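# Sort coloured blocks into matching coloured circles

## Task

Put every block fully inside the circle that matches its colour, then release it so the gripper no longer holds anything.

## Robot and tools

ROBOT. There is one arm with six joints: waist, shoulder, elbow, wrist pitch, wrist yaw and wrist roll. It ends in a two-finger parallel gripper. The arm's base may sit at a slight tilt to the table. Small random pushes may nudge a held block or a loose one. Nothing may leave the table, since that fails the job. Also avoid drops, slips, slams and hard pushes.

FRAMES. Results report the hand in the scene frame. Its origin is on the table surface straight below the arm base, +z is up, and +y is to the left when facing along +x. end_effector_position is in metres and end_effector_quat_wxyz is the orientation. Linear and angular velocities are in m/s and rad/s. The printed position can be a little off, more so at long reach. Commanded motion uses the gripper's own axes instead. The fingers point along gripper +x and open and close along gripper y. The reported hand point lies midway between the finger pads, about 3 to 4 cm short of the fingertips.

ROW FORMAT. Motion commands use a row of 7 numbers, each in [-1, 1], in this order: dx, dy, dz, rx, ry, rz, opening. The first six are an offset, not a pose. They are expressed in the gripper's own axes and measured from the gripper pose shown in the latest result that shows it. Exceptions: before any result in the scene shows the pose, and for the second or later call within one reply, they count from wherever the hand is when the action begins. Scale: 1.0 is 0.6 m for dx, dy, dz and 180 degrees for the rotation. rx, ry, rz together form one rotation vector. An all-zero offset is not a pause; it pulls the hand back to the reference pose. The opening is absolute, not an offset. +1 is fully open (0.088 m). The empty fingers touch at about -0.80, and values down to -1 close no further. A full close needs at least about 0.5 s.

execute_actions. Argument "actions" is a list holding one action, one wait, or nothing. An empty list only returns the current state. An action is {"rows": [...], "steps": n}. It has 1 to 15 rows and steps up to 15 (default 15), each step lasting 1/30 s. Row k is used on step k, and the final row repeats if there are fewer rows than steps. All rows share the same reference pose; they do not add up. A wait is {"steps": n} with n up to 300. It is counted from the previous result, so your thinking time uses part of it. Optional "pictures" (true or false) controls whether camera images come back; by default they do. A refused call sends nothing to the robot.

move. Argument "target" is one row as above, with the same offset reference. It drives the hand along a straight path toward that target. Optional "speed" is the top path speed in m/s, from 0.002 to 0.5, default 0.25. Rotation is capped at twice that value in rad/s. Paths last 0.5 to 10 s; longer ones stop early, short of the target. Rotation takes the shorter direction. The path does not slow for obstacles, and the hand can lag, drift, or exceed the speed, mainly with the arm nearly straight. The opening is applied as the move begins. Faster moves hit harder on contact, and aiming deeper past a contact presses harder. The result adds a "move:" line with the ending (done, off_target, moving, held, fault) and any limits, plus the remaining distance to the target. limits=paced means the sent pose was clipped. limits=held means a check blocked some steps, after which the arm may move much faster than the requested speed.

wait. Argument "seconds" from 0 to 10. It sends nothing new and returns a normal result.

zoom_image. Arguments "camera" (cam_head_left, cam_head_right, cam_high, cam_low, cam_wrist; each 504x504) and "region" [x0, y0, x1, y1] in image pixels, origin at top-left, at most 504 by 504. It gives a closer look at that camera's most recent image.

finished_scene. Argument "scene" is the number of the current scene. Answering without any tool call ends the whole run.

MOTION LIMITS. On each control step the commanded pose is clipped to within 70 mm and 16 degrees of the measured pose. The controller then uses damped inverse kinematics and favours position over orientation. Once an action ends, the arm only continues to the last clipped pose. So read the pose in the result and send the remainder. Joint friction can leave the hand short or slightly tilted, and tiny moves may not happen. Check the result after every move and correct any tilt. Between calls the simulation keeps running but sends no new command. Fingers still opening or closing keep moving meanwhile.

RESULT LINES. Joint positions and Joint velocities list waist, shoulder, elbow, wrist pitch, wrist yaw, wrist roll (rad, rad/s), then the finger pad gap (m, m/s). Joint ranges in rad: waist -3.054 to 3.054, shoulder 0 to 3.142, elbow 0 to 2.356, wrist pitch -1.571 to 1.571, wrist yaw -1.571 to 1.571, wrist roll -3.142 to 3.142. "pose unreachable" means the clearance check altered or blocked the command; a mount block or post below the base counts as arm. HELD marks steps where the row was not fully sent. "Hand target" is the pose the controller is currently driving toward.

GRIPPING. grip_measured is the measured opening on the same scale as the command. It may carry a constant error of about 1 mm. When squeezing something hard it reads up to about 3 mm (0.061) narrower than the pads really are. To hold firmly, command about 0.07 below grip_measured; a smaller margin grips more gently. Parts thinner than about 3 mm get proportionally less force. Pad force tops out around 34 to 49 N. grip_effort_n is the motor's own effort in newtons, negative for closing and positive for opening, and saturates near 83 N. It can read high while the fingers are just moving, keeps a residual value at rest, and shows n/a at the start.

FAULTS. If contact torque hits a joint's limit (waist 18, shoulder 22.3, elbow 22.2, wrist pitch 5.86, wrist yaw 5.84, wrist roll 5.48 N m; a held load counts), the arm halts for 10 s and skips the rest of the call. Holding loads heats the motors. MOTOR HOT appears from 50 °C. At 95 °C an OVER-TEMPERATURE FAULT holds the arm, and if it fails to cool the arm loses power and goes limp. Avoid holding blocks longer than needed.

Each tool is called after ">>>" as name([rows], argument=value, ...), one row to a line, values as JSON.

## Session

>>> execute_actions(actions=[])

Scene clock: 0.00 s of 4173.50 s.
end_effector_position=(+0.3988, -0.1180, +0.2507) grip_measured=+0.847 grip_effort_n=n/a end_effector_quat_wxyz=(-0.239, +0.655, -0.474, -0.537) end_effector_velocity=(+0.004, +0.002, -0.001) end_effector_angular_velocity=(+0.015, -0.028, -0.005)
Joint positions: [-0.382  1.078  1.369 -1.041  0.25  -2.278  0.081]
Joint velocities: [-0.002 -0.002 -0.002  0.022 -0.022  0.007 -0.001]
Motor temperatures (°C, as the motors report them): [23 27 23 24 22 22]
Heat: hottest shoulder 27 °C (+0.0 °C/min).
Hand target: +0.399, -0.118, +0.251; -0.239, +0.655, -0.474, -0.537

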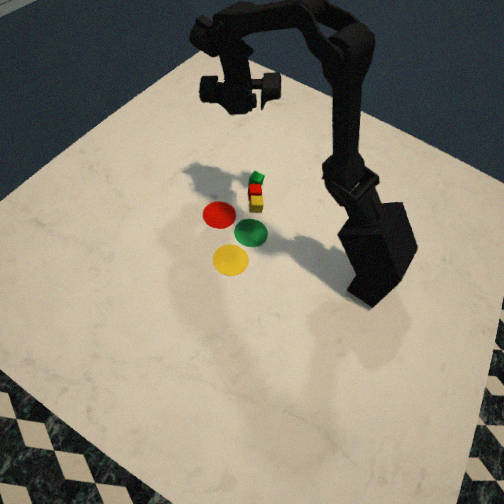

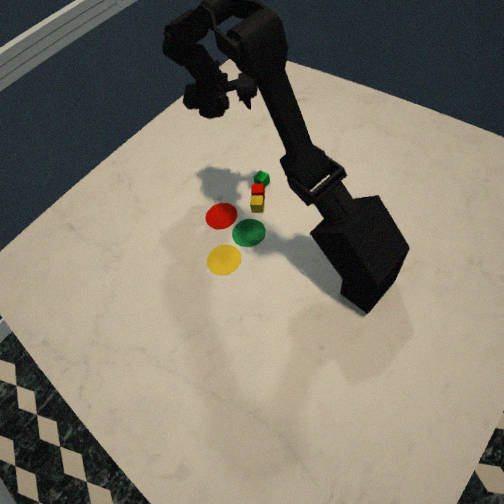

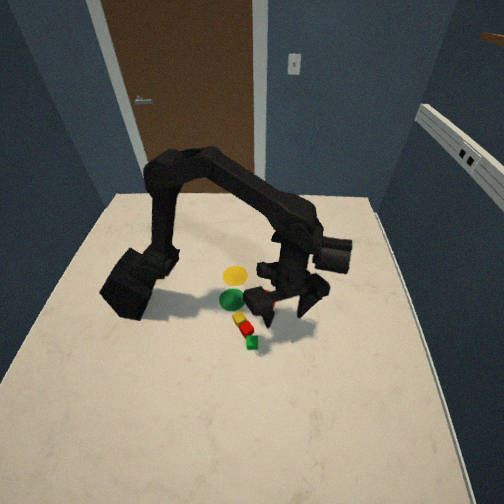

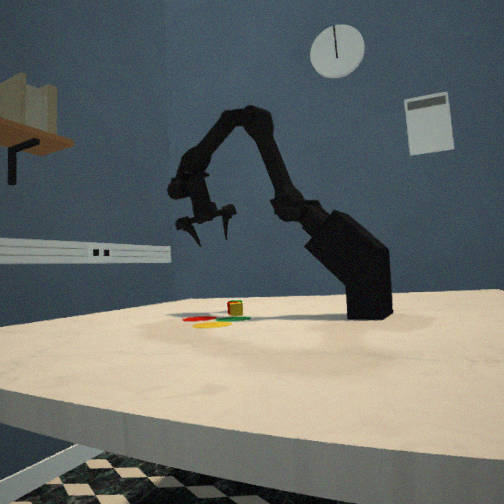

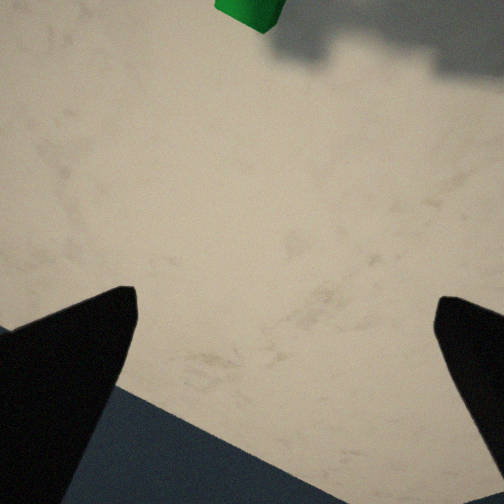

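>>> move(target=[0.0225,0.065,0.2425,0.155,-0.114,-0.038,1])

Scene clock: 10.07 s of 4173.50 s.
end_effector_position=(+0.2961, -0.0193, +0.2010) grip_measured=+1.000 grip_effort_n=19.3 end_effector_quat_wxyz=(+0.498, -0.500, +0.501, +0.502) end_effector_velocity=(-0.002, +0.003, -0.001) end_effector_angular_velocity=(+0.012, -0.003, -0.017)
Joint positions: [-0.149  0.732  0.822 -0.89   0.043 -1.618  0.088]
Joint velocities: [ 0.007 -0.007 -0.012  0.007 -0.007  0.022  0.   ]
Motor temperatures (°C, as the motors report them): [23 29 24 24 22 22]
Heat: hottest shoulder 29 °C (+11.9 °C/min).
Hand target: +0.296, -0.019, +0.202; +0.501, -0.501, +0.499, +0.499
Off the commanded pose: 0.002 m, 0 deg.
After step 90, 5.40 s passed at rest.
move: done

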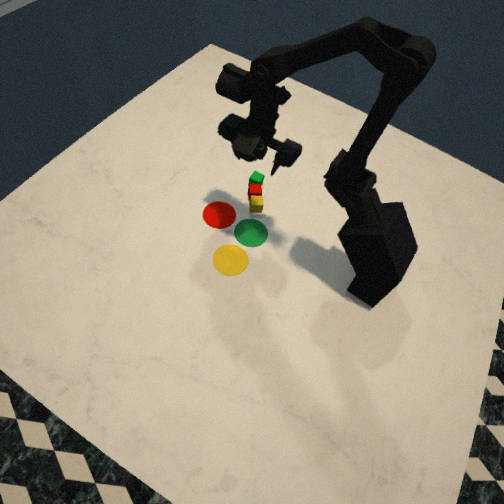

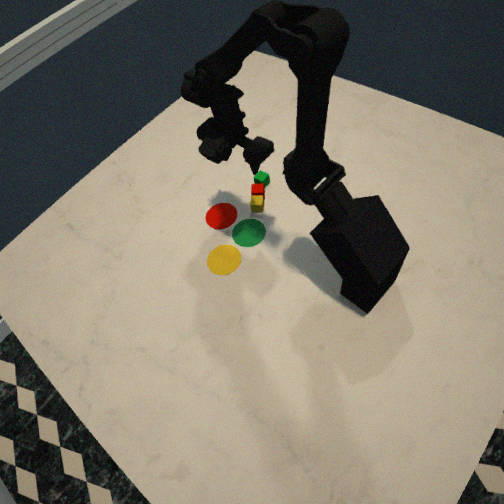

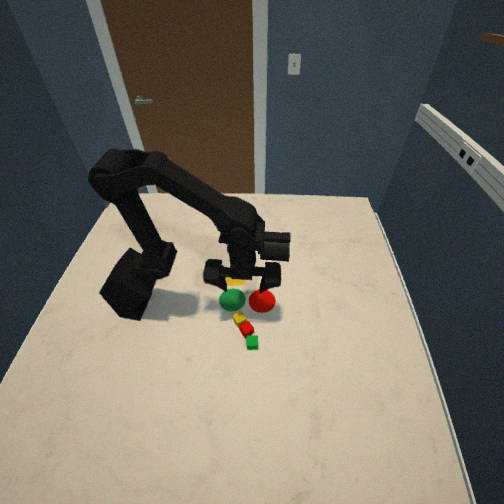

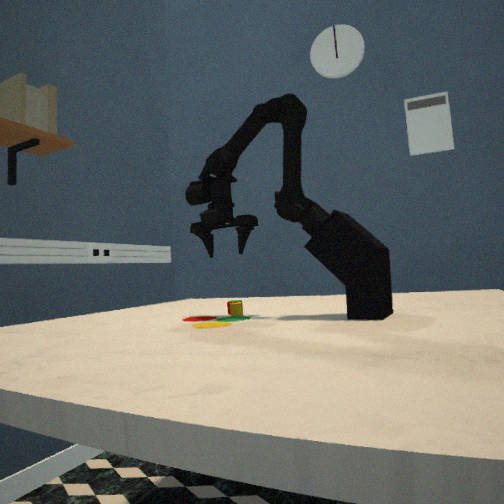

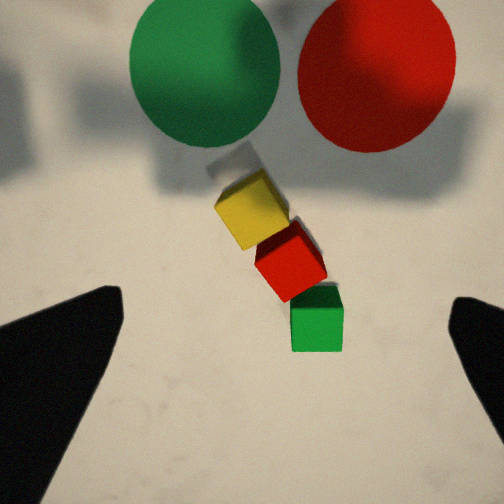

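>>> zoom_image(camera="cam_wrist", region=[170,130,410,370])

>>> zoom_image(camera="cam_low", region=[170,270,290,350])

Region (170, 130, 410, 370) of cam_wrist's 504x504 image, scaled by 2.100, with more detail than that image has.

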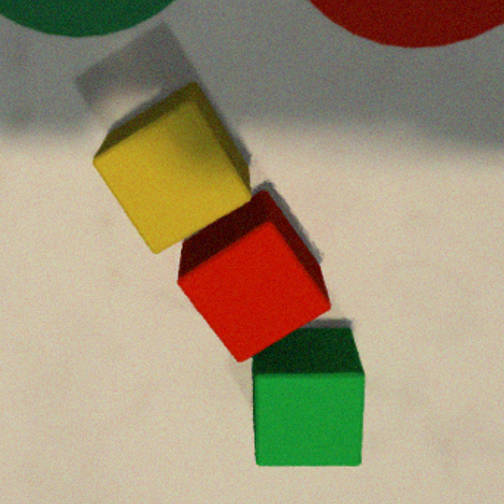

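Region (170, 270, 290, 350) of cam_low's 504x504 image, scaled by 4.200, with more detail than that image has.

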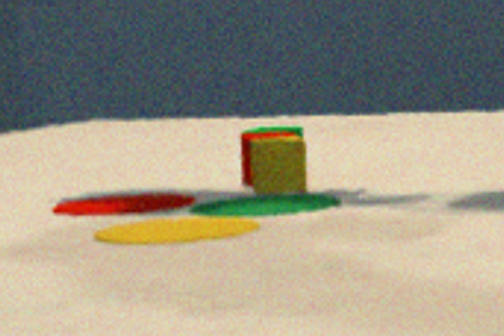

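>>> move(target=[0.167,-0.042,-0.157,0,0,0,0.45])

Scene clock: 25.07 s of 4173.50 s.
end_effector_position=(+0.3172, -0.1130, +0.1007) grip_measured=+0.454 grip_effort_n=-19.8 end_effector_quat_wxyz=(+0.496, -0.499, +0.502, +0.502) end_effector_velocity=(-0.004, +0.003, -0.003) end_effector_angular_velocity=(+0.027, +0.012, -0.001)
Joint positions: [-0.607  1.194  0.811 -0.458 -0.269 -1.954  0.061]
Joint velocities: [-0.002  0.012 -0.002 -0.007 -0.022 -0.007  0.   ]
Motor temperatures (°C, as the motors report them): [23 30 24 24 22 22]
Heat: hottest shoulder 30 °C (+7.2 °C/min).
Hand target: +0.319, -0.115, +0.100; +0.496, -0.501, +0.501, +0.502
Off the commanded pose: 0.004 m, 0 deg.
After step 90, 10.90 s passed at rest.
move: done

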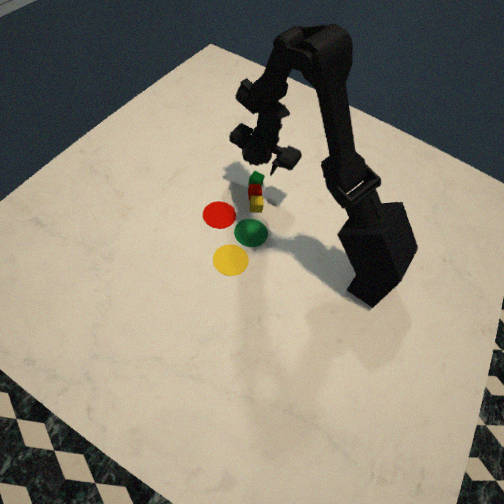

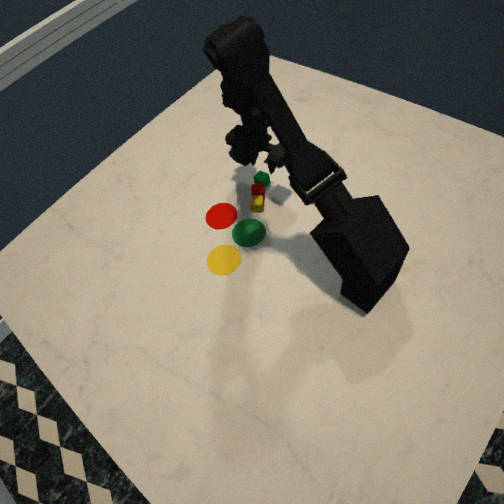

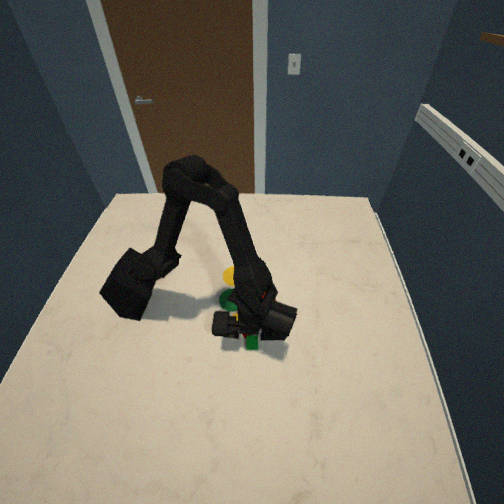

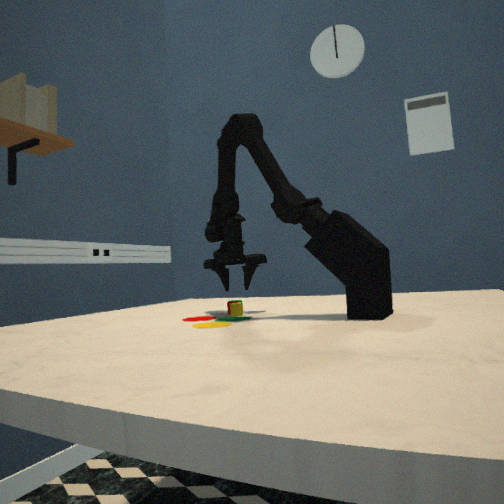

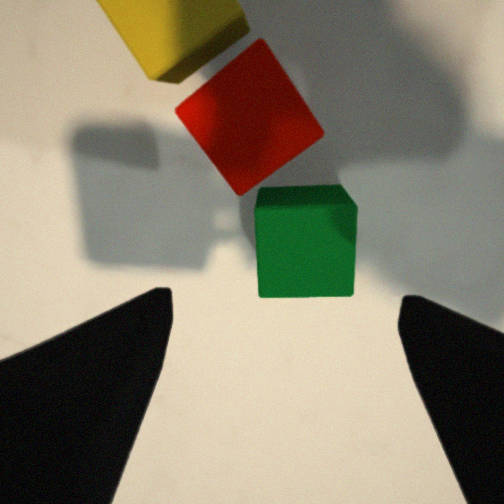

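>>> move(target=[0.099,-0.009,-0.003,0,0,0,0.45], speed=0.08)

Scene clock: 29.30 s of 4173.50 s.
end_effector_position=(+0.3221, -0.1145, +0.0432) grip_measured=+0.454 grip_effort_n=-19.3 end_effector_quat_wxyz=(+0.497, -0.501, +0.500, +0.502) end_effector_velocity=(-0.005, +0.003, -0.003) end_effector_angular_velocity=(+0.016, +0.018, +0.004)
Joint positions: [-0.547  1.407  0.804 -0.223 -0.231 -1.911  0.061]
Joint velocities: [ 0.002  0.012 -0.002 -0.007 -0.007 -0.007 -0.   ]
Motor temperatures (°C, as the motors report them): [23 30 24 24 22 22]
Heat: hottest shoulder 30 °C (+6.1 °C/min).
Hand target: +0.322, -0.115, +0.041; +0.496, -0.499, +0.502, +0.502
Off the commanded pose: 0.002 m, 0 deg.
After step 90, 0.10 s passed at rest.
move: done

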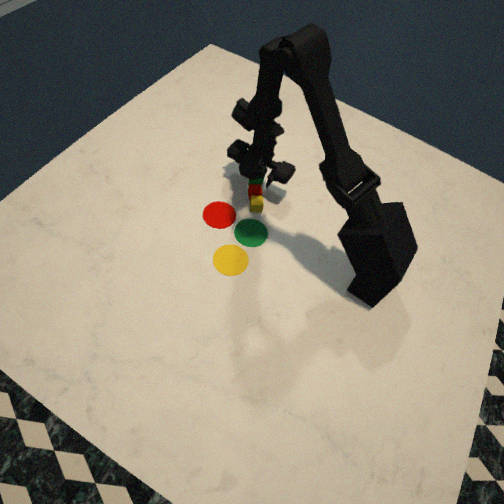

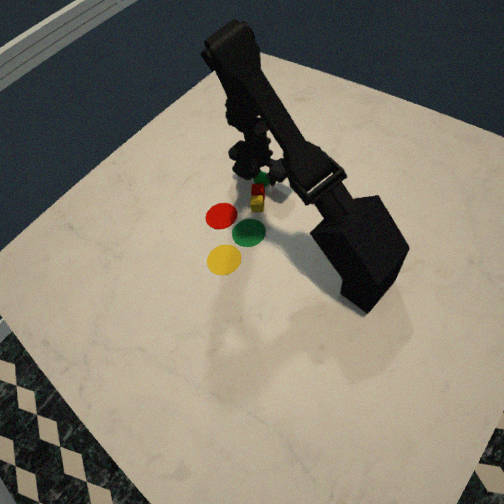

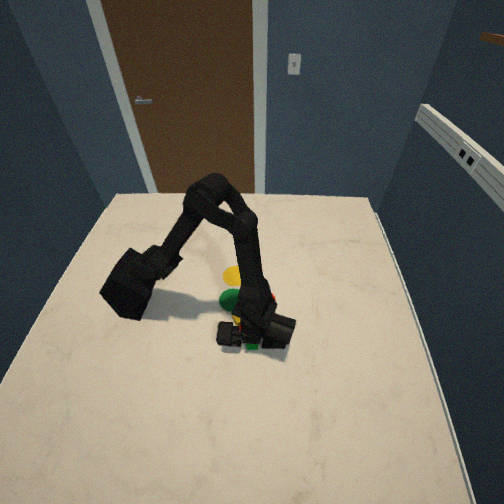

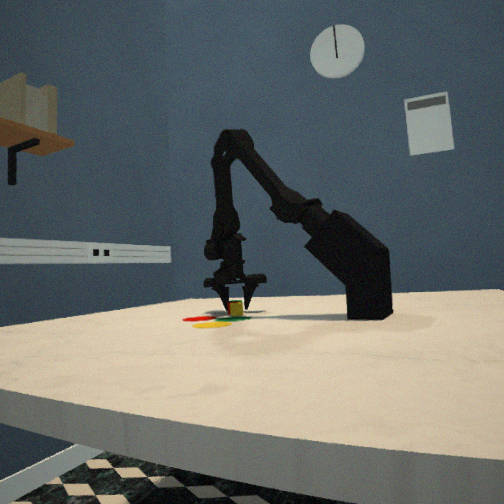

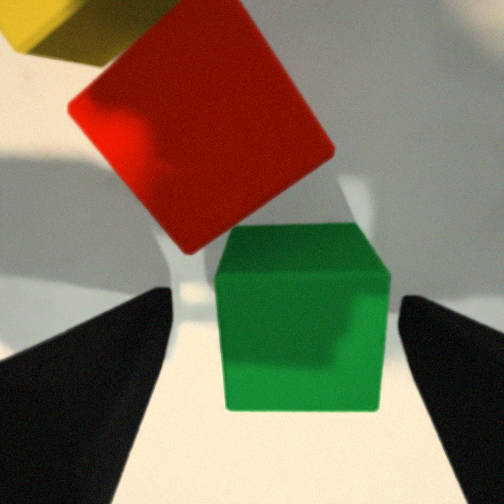

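>>> move(target=[0.002,-0.008,0,0,0,0,0.4], speed=0.03)

>>> execute_actions([
  {"rows":[[0,0,0,0,0,0,0.2],[0,0,0,0,0,0,0.1],[0,0,0,0,0,0,0.0],[0,0,0,0,0,0,-0.05],[0,0,0,0,0,0,-0.1],[0,0,0,0,0,0,-0.15],[0,0,0,0,0,0,-0.2],[0,0,0,0,0,0,-0.27]],"steps":15},
])

Scene clock: 35.03 s of 4173.50 s.
end_effector_position=(+0.3266, -0.1143, +0.0438) grip_measured=+0.404 grip_effort_n=-19.3 end_effector_quat_wxyz=(+0.497, -0.504, +0.497, +0.502) end_effector_velocity=(-0.002, +0.003, -0.001) end_effector_angular_velocity=(+0.023, +0.004, +0.003)
Joint positions: [-0.543  1.41   0.817 -0.226 -0.231 -1.91   0.059]
Joint velocities: [-0.002  0.002 -0.002 -0.007 -0.022 -0.007 -0.   ]
Motor temperatures (°C, as the motors report them): [23 30 24 24 22 22]
Heat: hottest shoulder 30 °C (+5.1 °C/min).
Hand target: +0.327, -0.114, +0.042; +0.497, -0.501, +0.500, +0.502
Off the commanded pose: 0.002 m, 0 deg.
After step 90, 2.03 s passed at rest.
move: done

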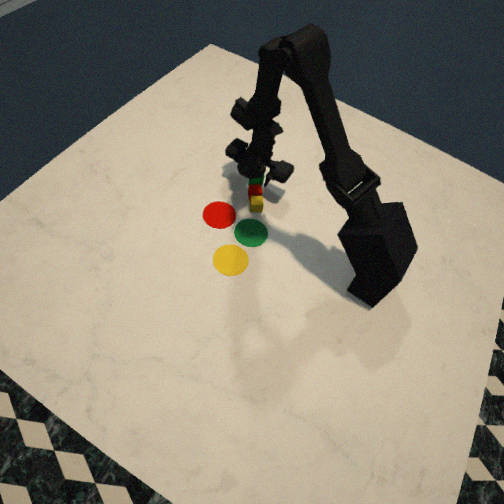

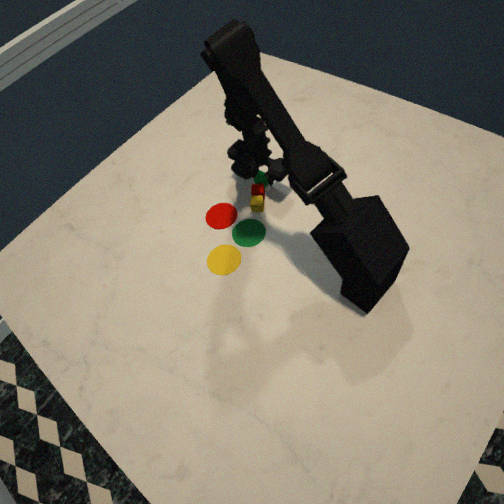

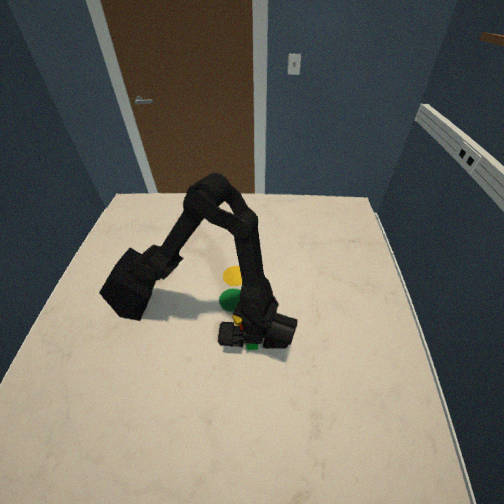

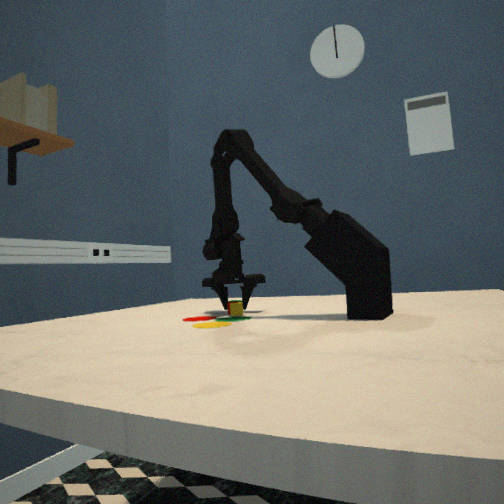

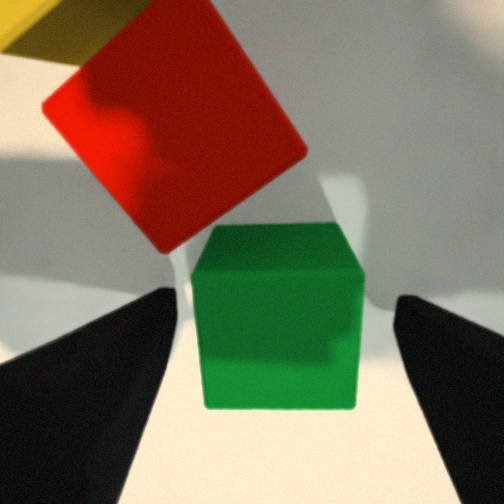

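Scene clock: 35.53 s of 4173.50 s.
end_effector_position=(+0.3266, -0.1143, +0.0438) grip_measured=-0.159 grip_effort_n=-83.5 end_effector_quat_wxyz=(+0.497, -0.504, +0.497, +0.502) end_effector_velocity=(-0.003, +0.004, +0.001) end_effector_angular_velocity=(+0.014, +0.013, +0.005)
Joint positions: [-0.543  1.41   0.817 -0.226 -0.231 -1.91   0.031]
Joint velocities: [ 0.002 -0.007 -0.002 -0.022 -0.007 -0.007  0.   ]
Motor temperatures (°C, as the motors report them): [23 30 24 24 22 22]
Heat: hottest shoulder 30 °C (+5.1 °C/min).
Hand target: +0.327, -0.114, +0.044; +0.497, -0.504, +0.497, +0.502
Off the commanded pose: 0.000 m, 0 deg.
Steps of this call (steps 1 to 15: all 15 steps of this action). Readings (end_effector_position):
1: (+0.3266, -0.1143, +0.0438)
2: (+0.3266, -0.1143, +0.0438)
4: (+0.3266, -0.1143, +0.0438)
8: (+0.3266, -0.1143, +0.0438)
15: the state above

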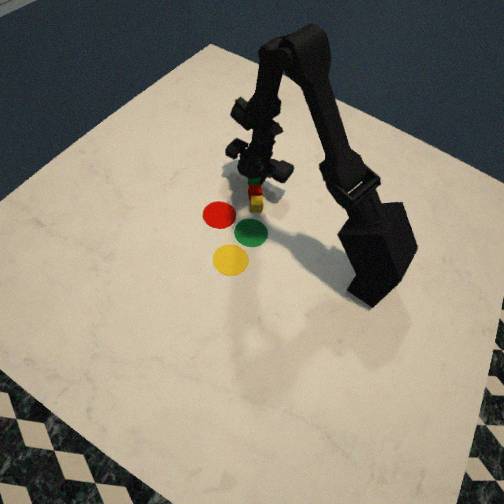

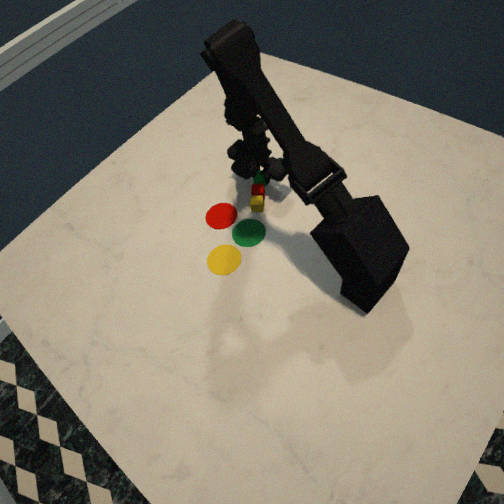

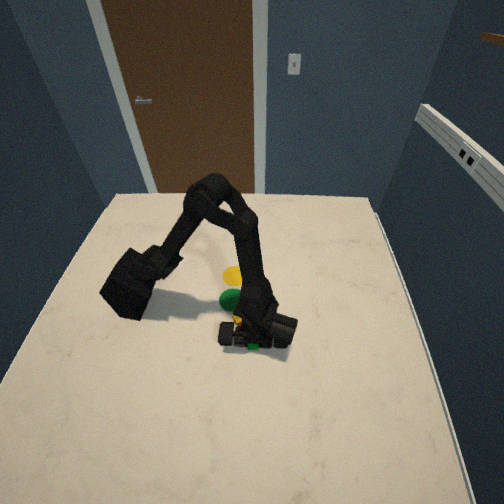

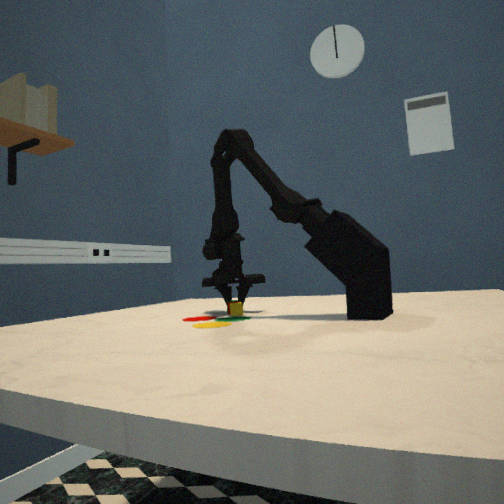

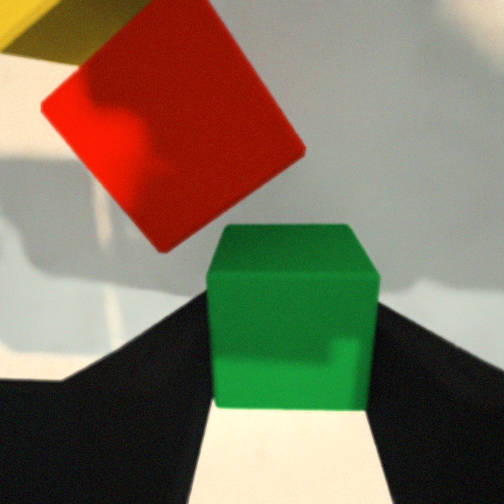

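>>> move(target=[-0.085,0,0,0,0,0,-0.27], speed=0.15)

>>> move(target=[0,0.128,0.285,0,0,0,-0.27], speed=0.2)

Scene clock: 40.83 s of 4173.50 s.
end_effector_position=(+0.3225, -0.1134, +0.0900) grip_measured=-0.159 grip_effort_n=-83.5 end_effector_quat_wxyz=(+0.496, -0.497, +0.502, +0.506) end_effector_velocity=(-0.003, +0.004, +0.002) end_effector_angular_velocity=(+0.025, +0.008, +0.001)
Joint positions: [-0.59   1.246  0.832 -0.432 -0.261 -1.945  0.031]
Joint velocities: [-0.002 -0.007 -0.002 -0.022 -0.022 -0.007  0.   ]
Motor temperatures (°C, as the motors report them): [23 30 24 24 22 22]
Heat: hottest shoulder 30 °C (+4.4 °C/min).
Hand target: +0.327, -0.114, +0.095; +0.497, -0.504, +0.497, +0.502
Off the commanded pose: 0.006 m, 1 deg.
After step 90, 1.43 s passed at rest.
move: done

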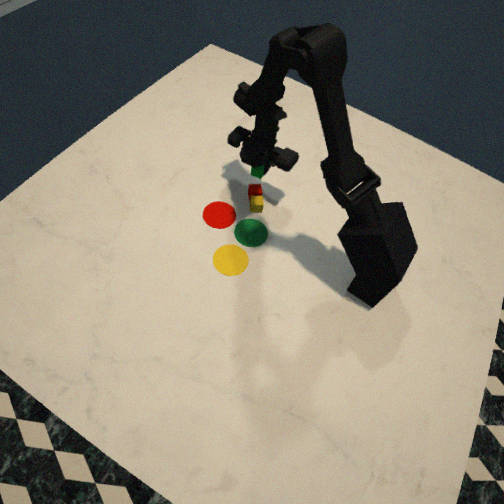

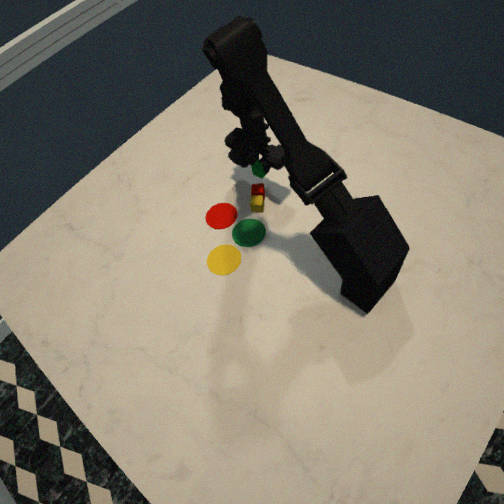

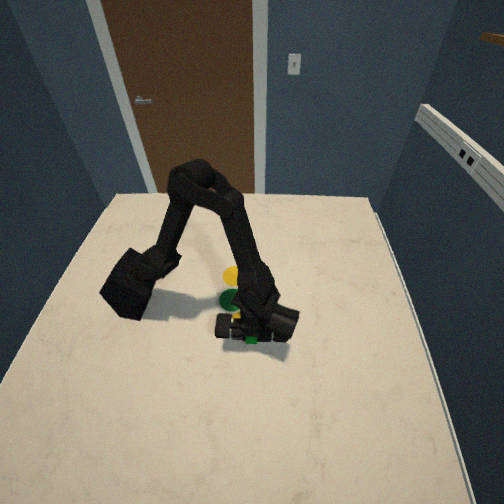

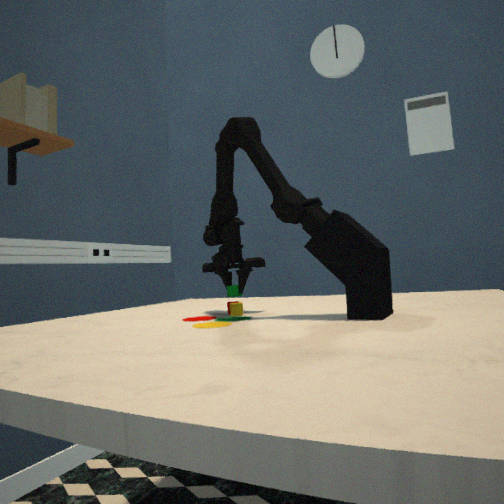

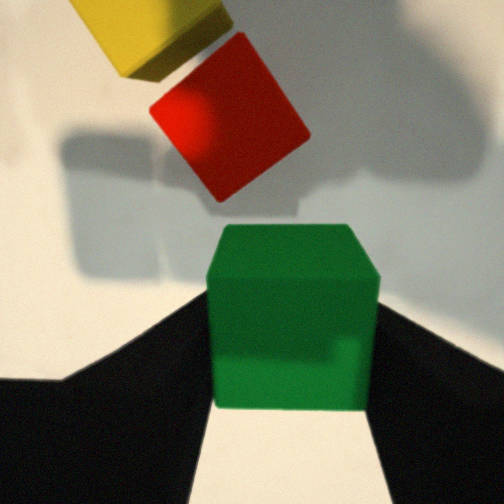

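Scene clock: 42.23 s of 4173.50 s.
end_effector_position=(+0.2486, +0.0596, +0.0943) grip_measured=-0.159 grip_effort_n=-83.5 end_effector_quat_wxyz=(+0.500, -0.495, +0.500, +0.506) end_effector_velocity=(-0.009, -0.000, +0.000) end_effector_angular_velocity=(-0.010, +0.035, -0.014)
Joint positions: [ 0.289  1.022  0.47  -0.313  0.328 -1.286  0.031]
Joint velocities: [ 0.012  0.002 -0.002 -0.037  0.007  0.037 -0.   ]
Motor temperatures (°C, as the motors report them): [23 30 24 24 22 22]
Heat: hottest shoulder 30 °C (+4.3 °C/min).
Hand target: +0.247, +0.060, +0.093; +0.498, -0.494, +0.502, +0.506
Off the commanded pose: 0.005 m, 1 deg.
move: done

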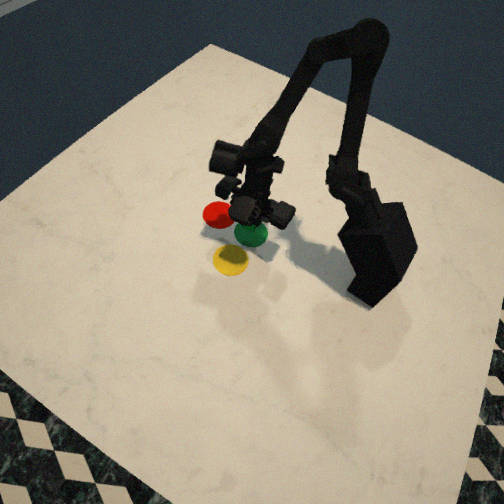

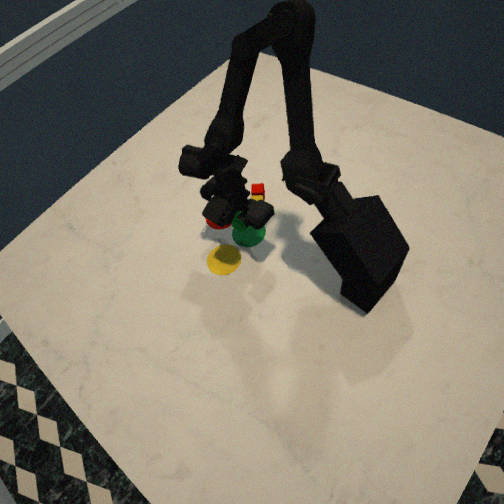

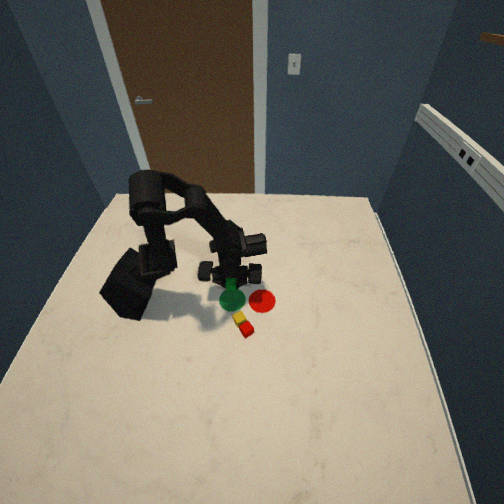

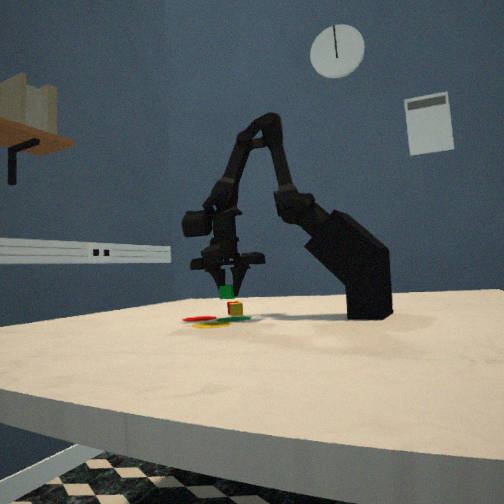

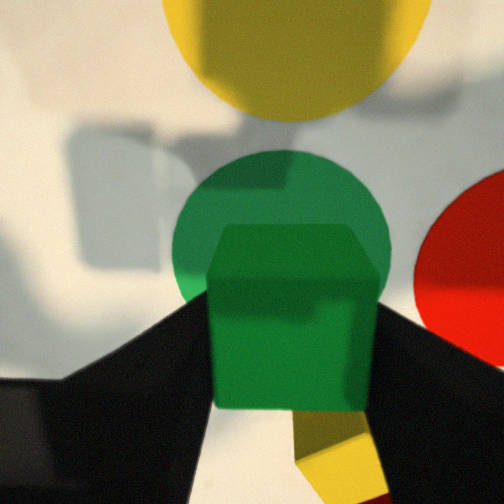

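>>> move(target=[0.085,0.004,-0.006,0,0,0,-0.27], speed=0.07)

Scene clock: 47.33 s of 4173.50 s.
end_effector_position=(+0.2467, +0.0563, +0.0444) grip_measured=-0.159 grip_effort_n=-83.5 end_effector_quat_wxyz=(+0.502, -0.496, +0.500, +0.503) end_effector_velocity=(-0.004, -0.002, -0.002) end_effector_angular_velocity=(-0.001, +0.018, +0.007)
Joint positions: [ 0.193  1.269  0.427  0.004  0.268 -1.359  0.031]
Joint velocities: [-0.007  0.007 -0.002 -0.007 -0.007 -0.007 -0.001]
Motor temperatures (°C, as the motors report them): [23 30 24 24 22 22]
Heat: hottest shoulder 30 °C (+3.8 °C/min).
Hand target: +0.245, +0.056, +0.043; +0.500, -0.495, +0.500, +0.505
Off the commanded pose: 0.002 m, 0 deg.
After step 90, 1.00 s passed at rest.
move: done

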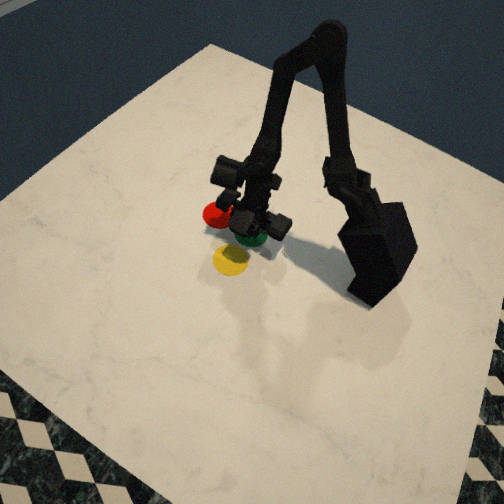

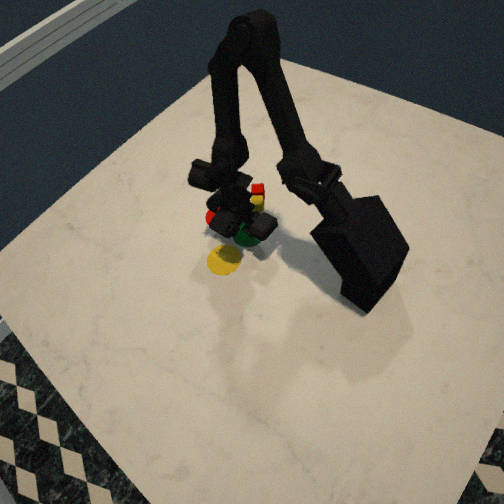

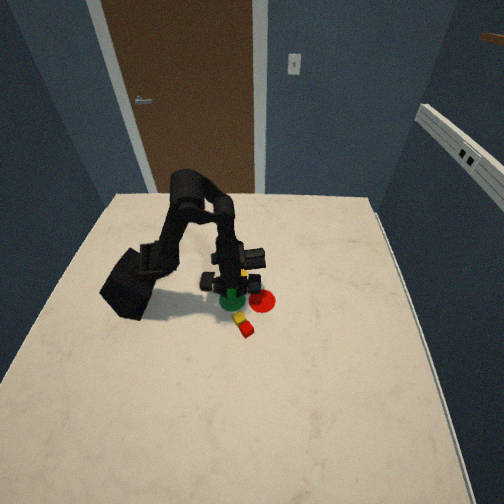

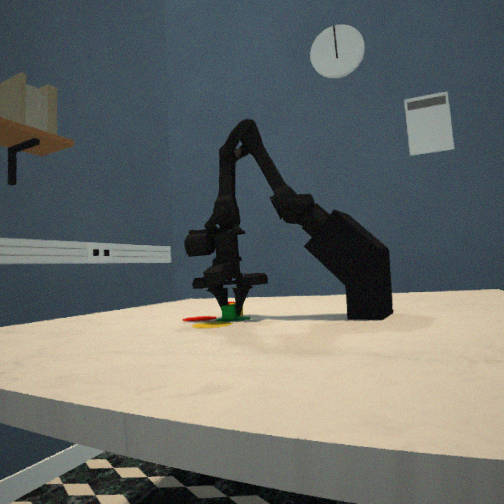

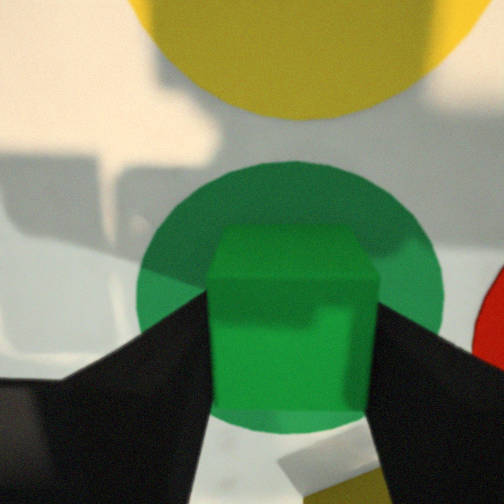

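>>> execute_actions([
  {"rows":[[0,0,0,0,0,0,0.0],[0,0,0,0,0,0,0.2],[0,0,0,0,0,0,0.45]],"steps":12},
], pictures=false)

>>> move(target=[-0.095,0,0,0,0,0,0.45])

>>> move(target=[0,-0.102,-0.212,-0.178,0,0,0.45])

Scene clock: 59.90 s of 4173.50 s.
end_effector_position=(+0.2467, +0.0563, +0.0443) grip_measured=+0.430 grip_effort_n=19.3 end_effector_quat_wxyz=(+0.502, -0.496, +0.500, +0.503) end_effector_velocity=(-0.002, -0.002, -0.000) end_effector_angular_velocity=(+0.001, +0.009, +0.004)
Joint positions: [ 0.193  1.27   0.427  0.006  0.268 -1.36   0.06 ]
Joint velocities: [-0.007 -0.002 -0.002 -0.007 -0.007 -0.007  0.009]
Motor temperatures (°C, as the motors report them): [23 29 23 24 22 22]
Heat: hottest shoulder 29 °C (+2.0 °C/min).
Hand target: +0.247, +0.056, +0.044; +0.502, -0.496, +0.500, +0.503
Off the commanded pose: 0.000 m, 0 deg.
Steps of this call (steps 1 to 90: nothing new was sent; then 9.17 s passed at rest; steps 91 to 102: all 12 steps of this action). Readings (end_effector_position):
91: (+0.2467, +0.0563, +0.0443)
92: (+0.2467, +0.0563, +0.0443)
94: (+0.2467, +0.0563, +0.0443)
98: (+0.2467, +0.0563, +0.0443)
102: the state above

Scene clock: 61.03 s of 4173.50 s.
end_effector_position=(+0.2432, +0.0554, +0.0989) grip_measured=+0.446 grip_effort_n=19.3 end_effector_quat_wxyz=(+0.497, -0.494, +0.502, +0.507) end_effector_velocity=(+0.002, -0.001, +0.002) end_effector_angular_velocity=(-0.004, -0.009, -0.008)
Joint positions: [ 0.285  0.983  0.458 -0.348  0.326 -1.289  0.061]
Joint velocities: [ 0.002 -0.012  0.002 -0.007  0.007  0.007 -0.   ]
Motor temperatures (°C, as the motors report them): [24 29 23 24 22 22]
Heat: hottest shoulder 29 °C (+2.0 °C/min).
Hand target: +0.247, +0.056, +0.102; +0.502, -0.495, +0.500, +0.503
Off the commanded pose: 0.004 m, 1 deg.
move: done

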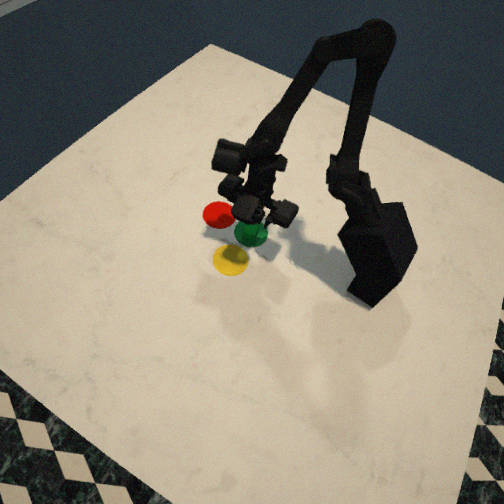

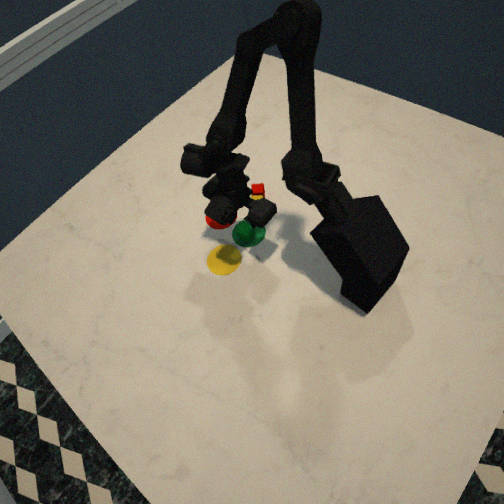

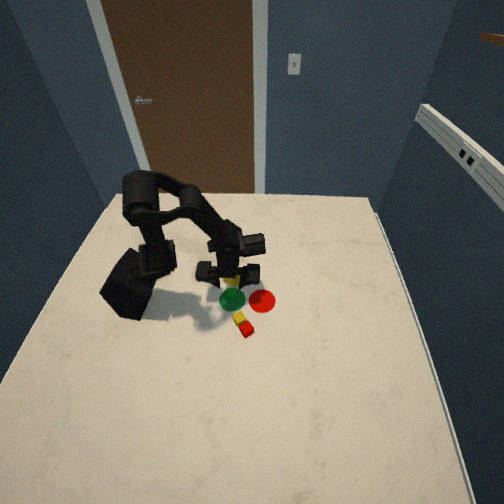

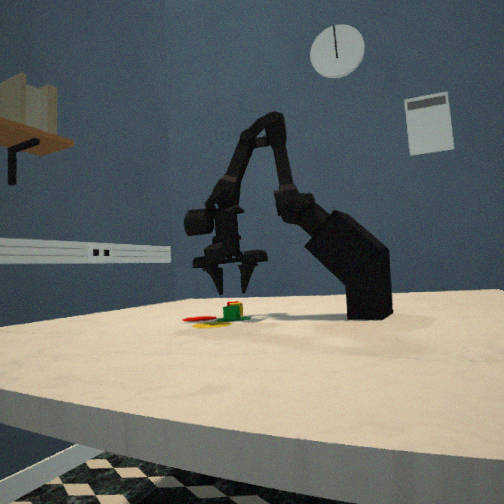

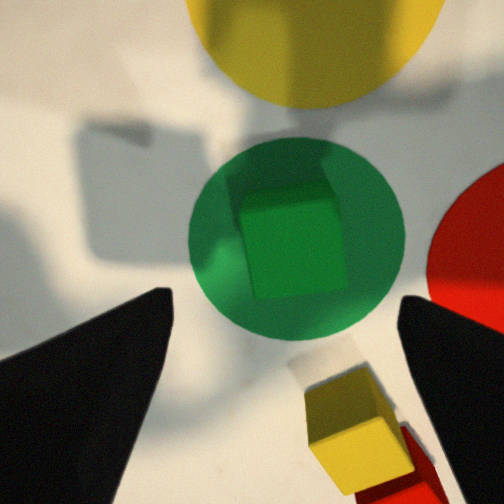

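Scene clock: 62.63 s of 4173.50 s.
end_effector_position=(+0.3028, -0.0729, +0.0968) grip_measured=+0.446 grip_effort_n=19.3 end_effector_quat_wxyz=(-0.339, +0.614, -0.344, -0.624) end_effector_velocity=(-0.007, -0.002, -0.001) end_effector_angular_velocity=(-0.005, +0.028, -0.002)
Joint positions: [-0.446  1.109  0.701 -0.416 -0.162 -2.394  0.061]
Joint velocities: [-0.007  0.002 -0.002 -0.022  0.007 -0.007 -0.   ]
Motor temperatures (°C, as the motors report them): [23 29 24 24 22 22]
Heat: hottest shoulder 29 °C (+1.0 °C/min).
Hand target: +0.304, -0.074, +0.096; -0.338, +0.613, -0.343, -0.626
Off the commanded pose: 0.002 m, 0 deg.
move: done

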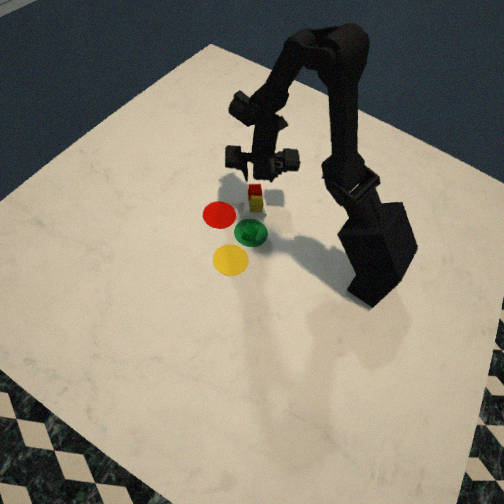

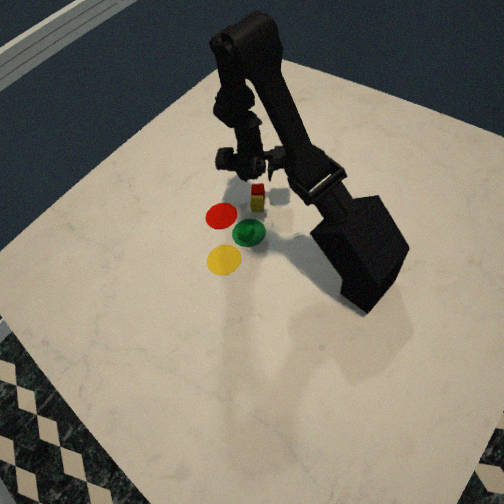

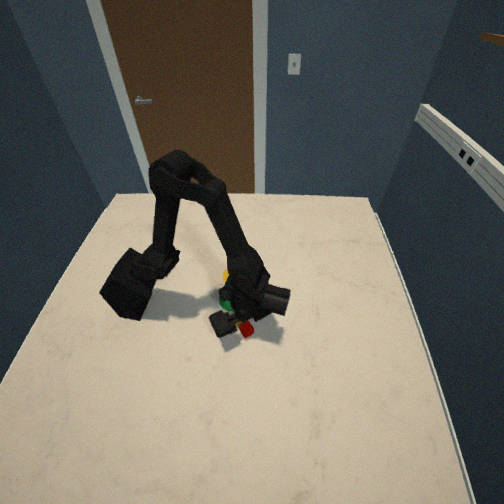

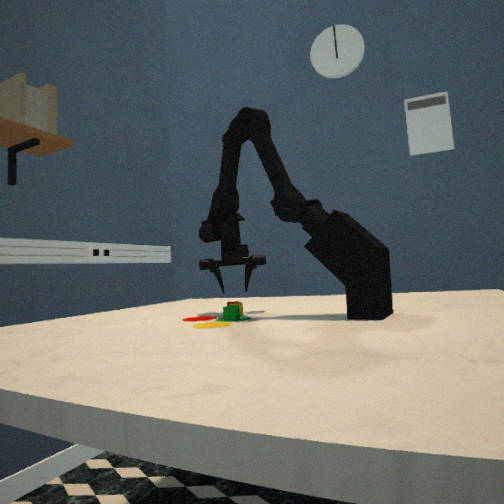

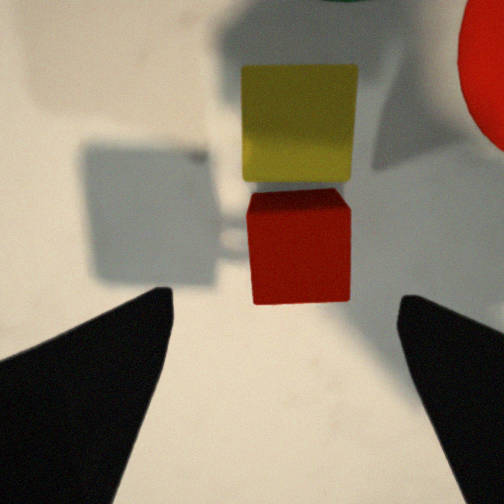

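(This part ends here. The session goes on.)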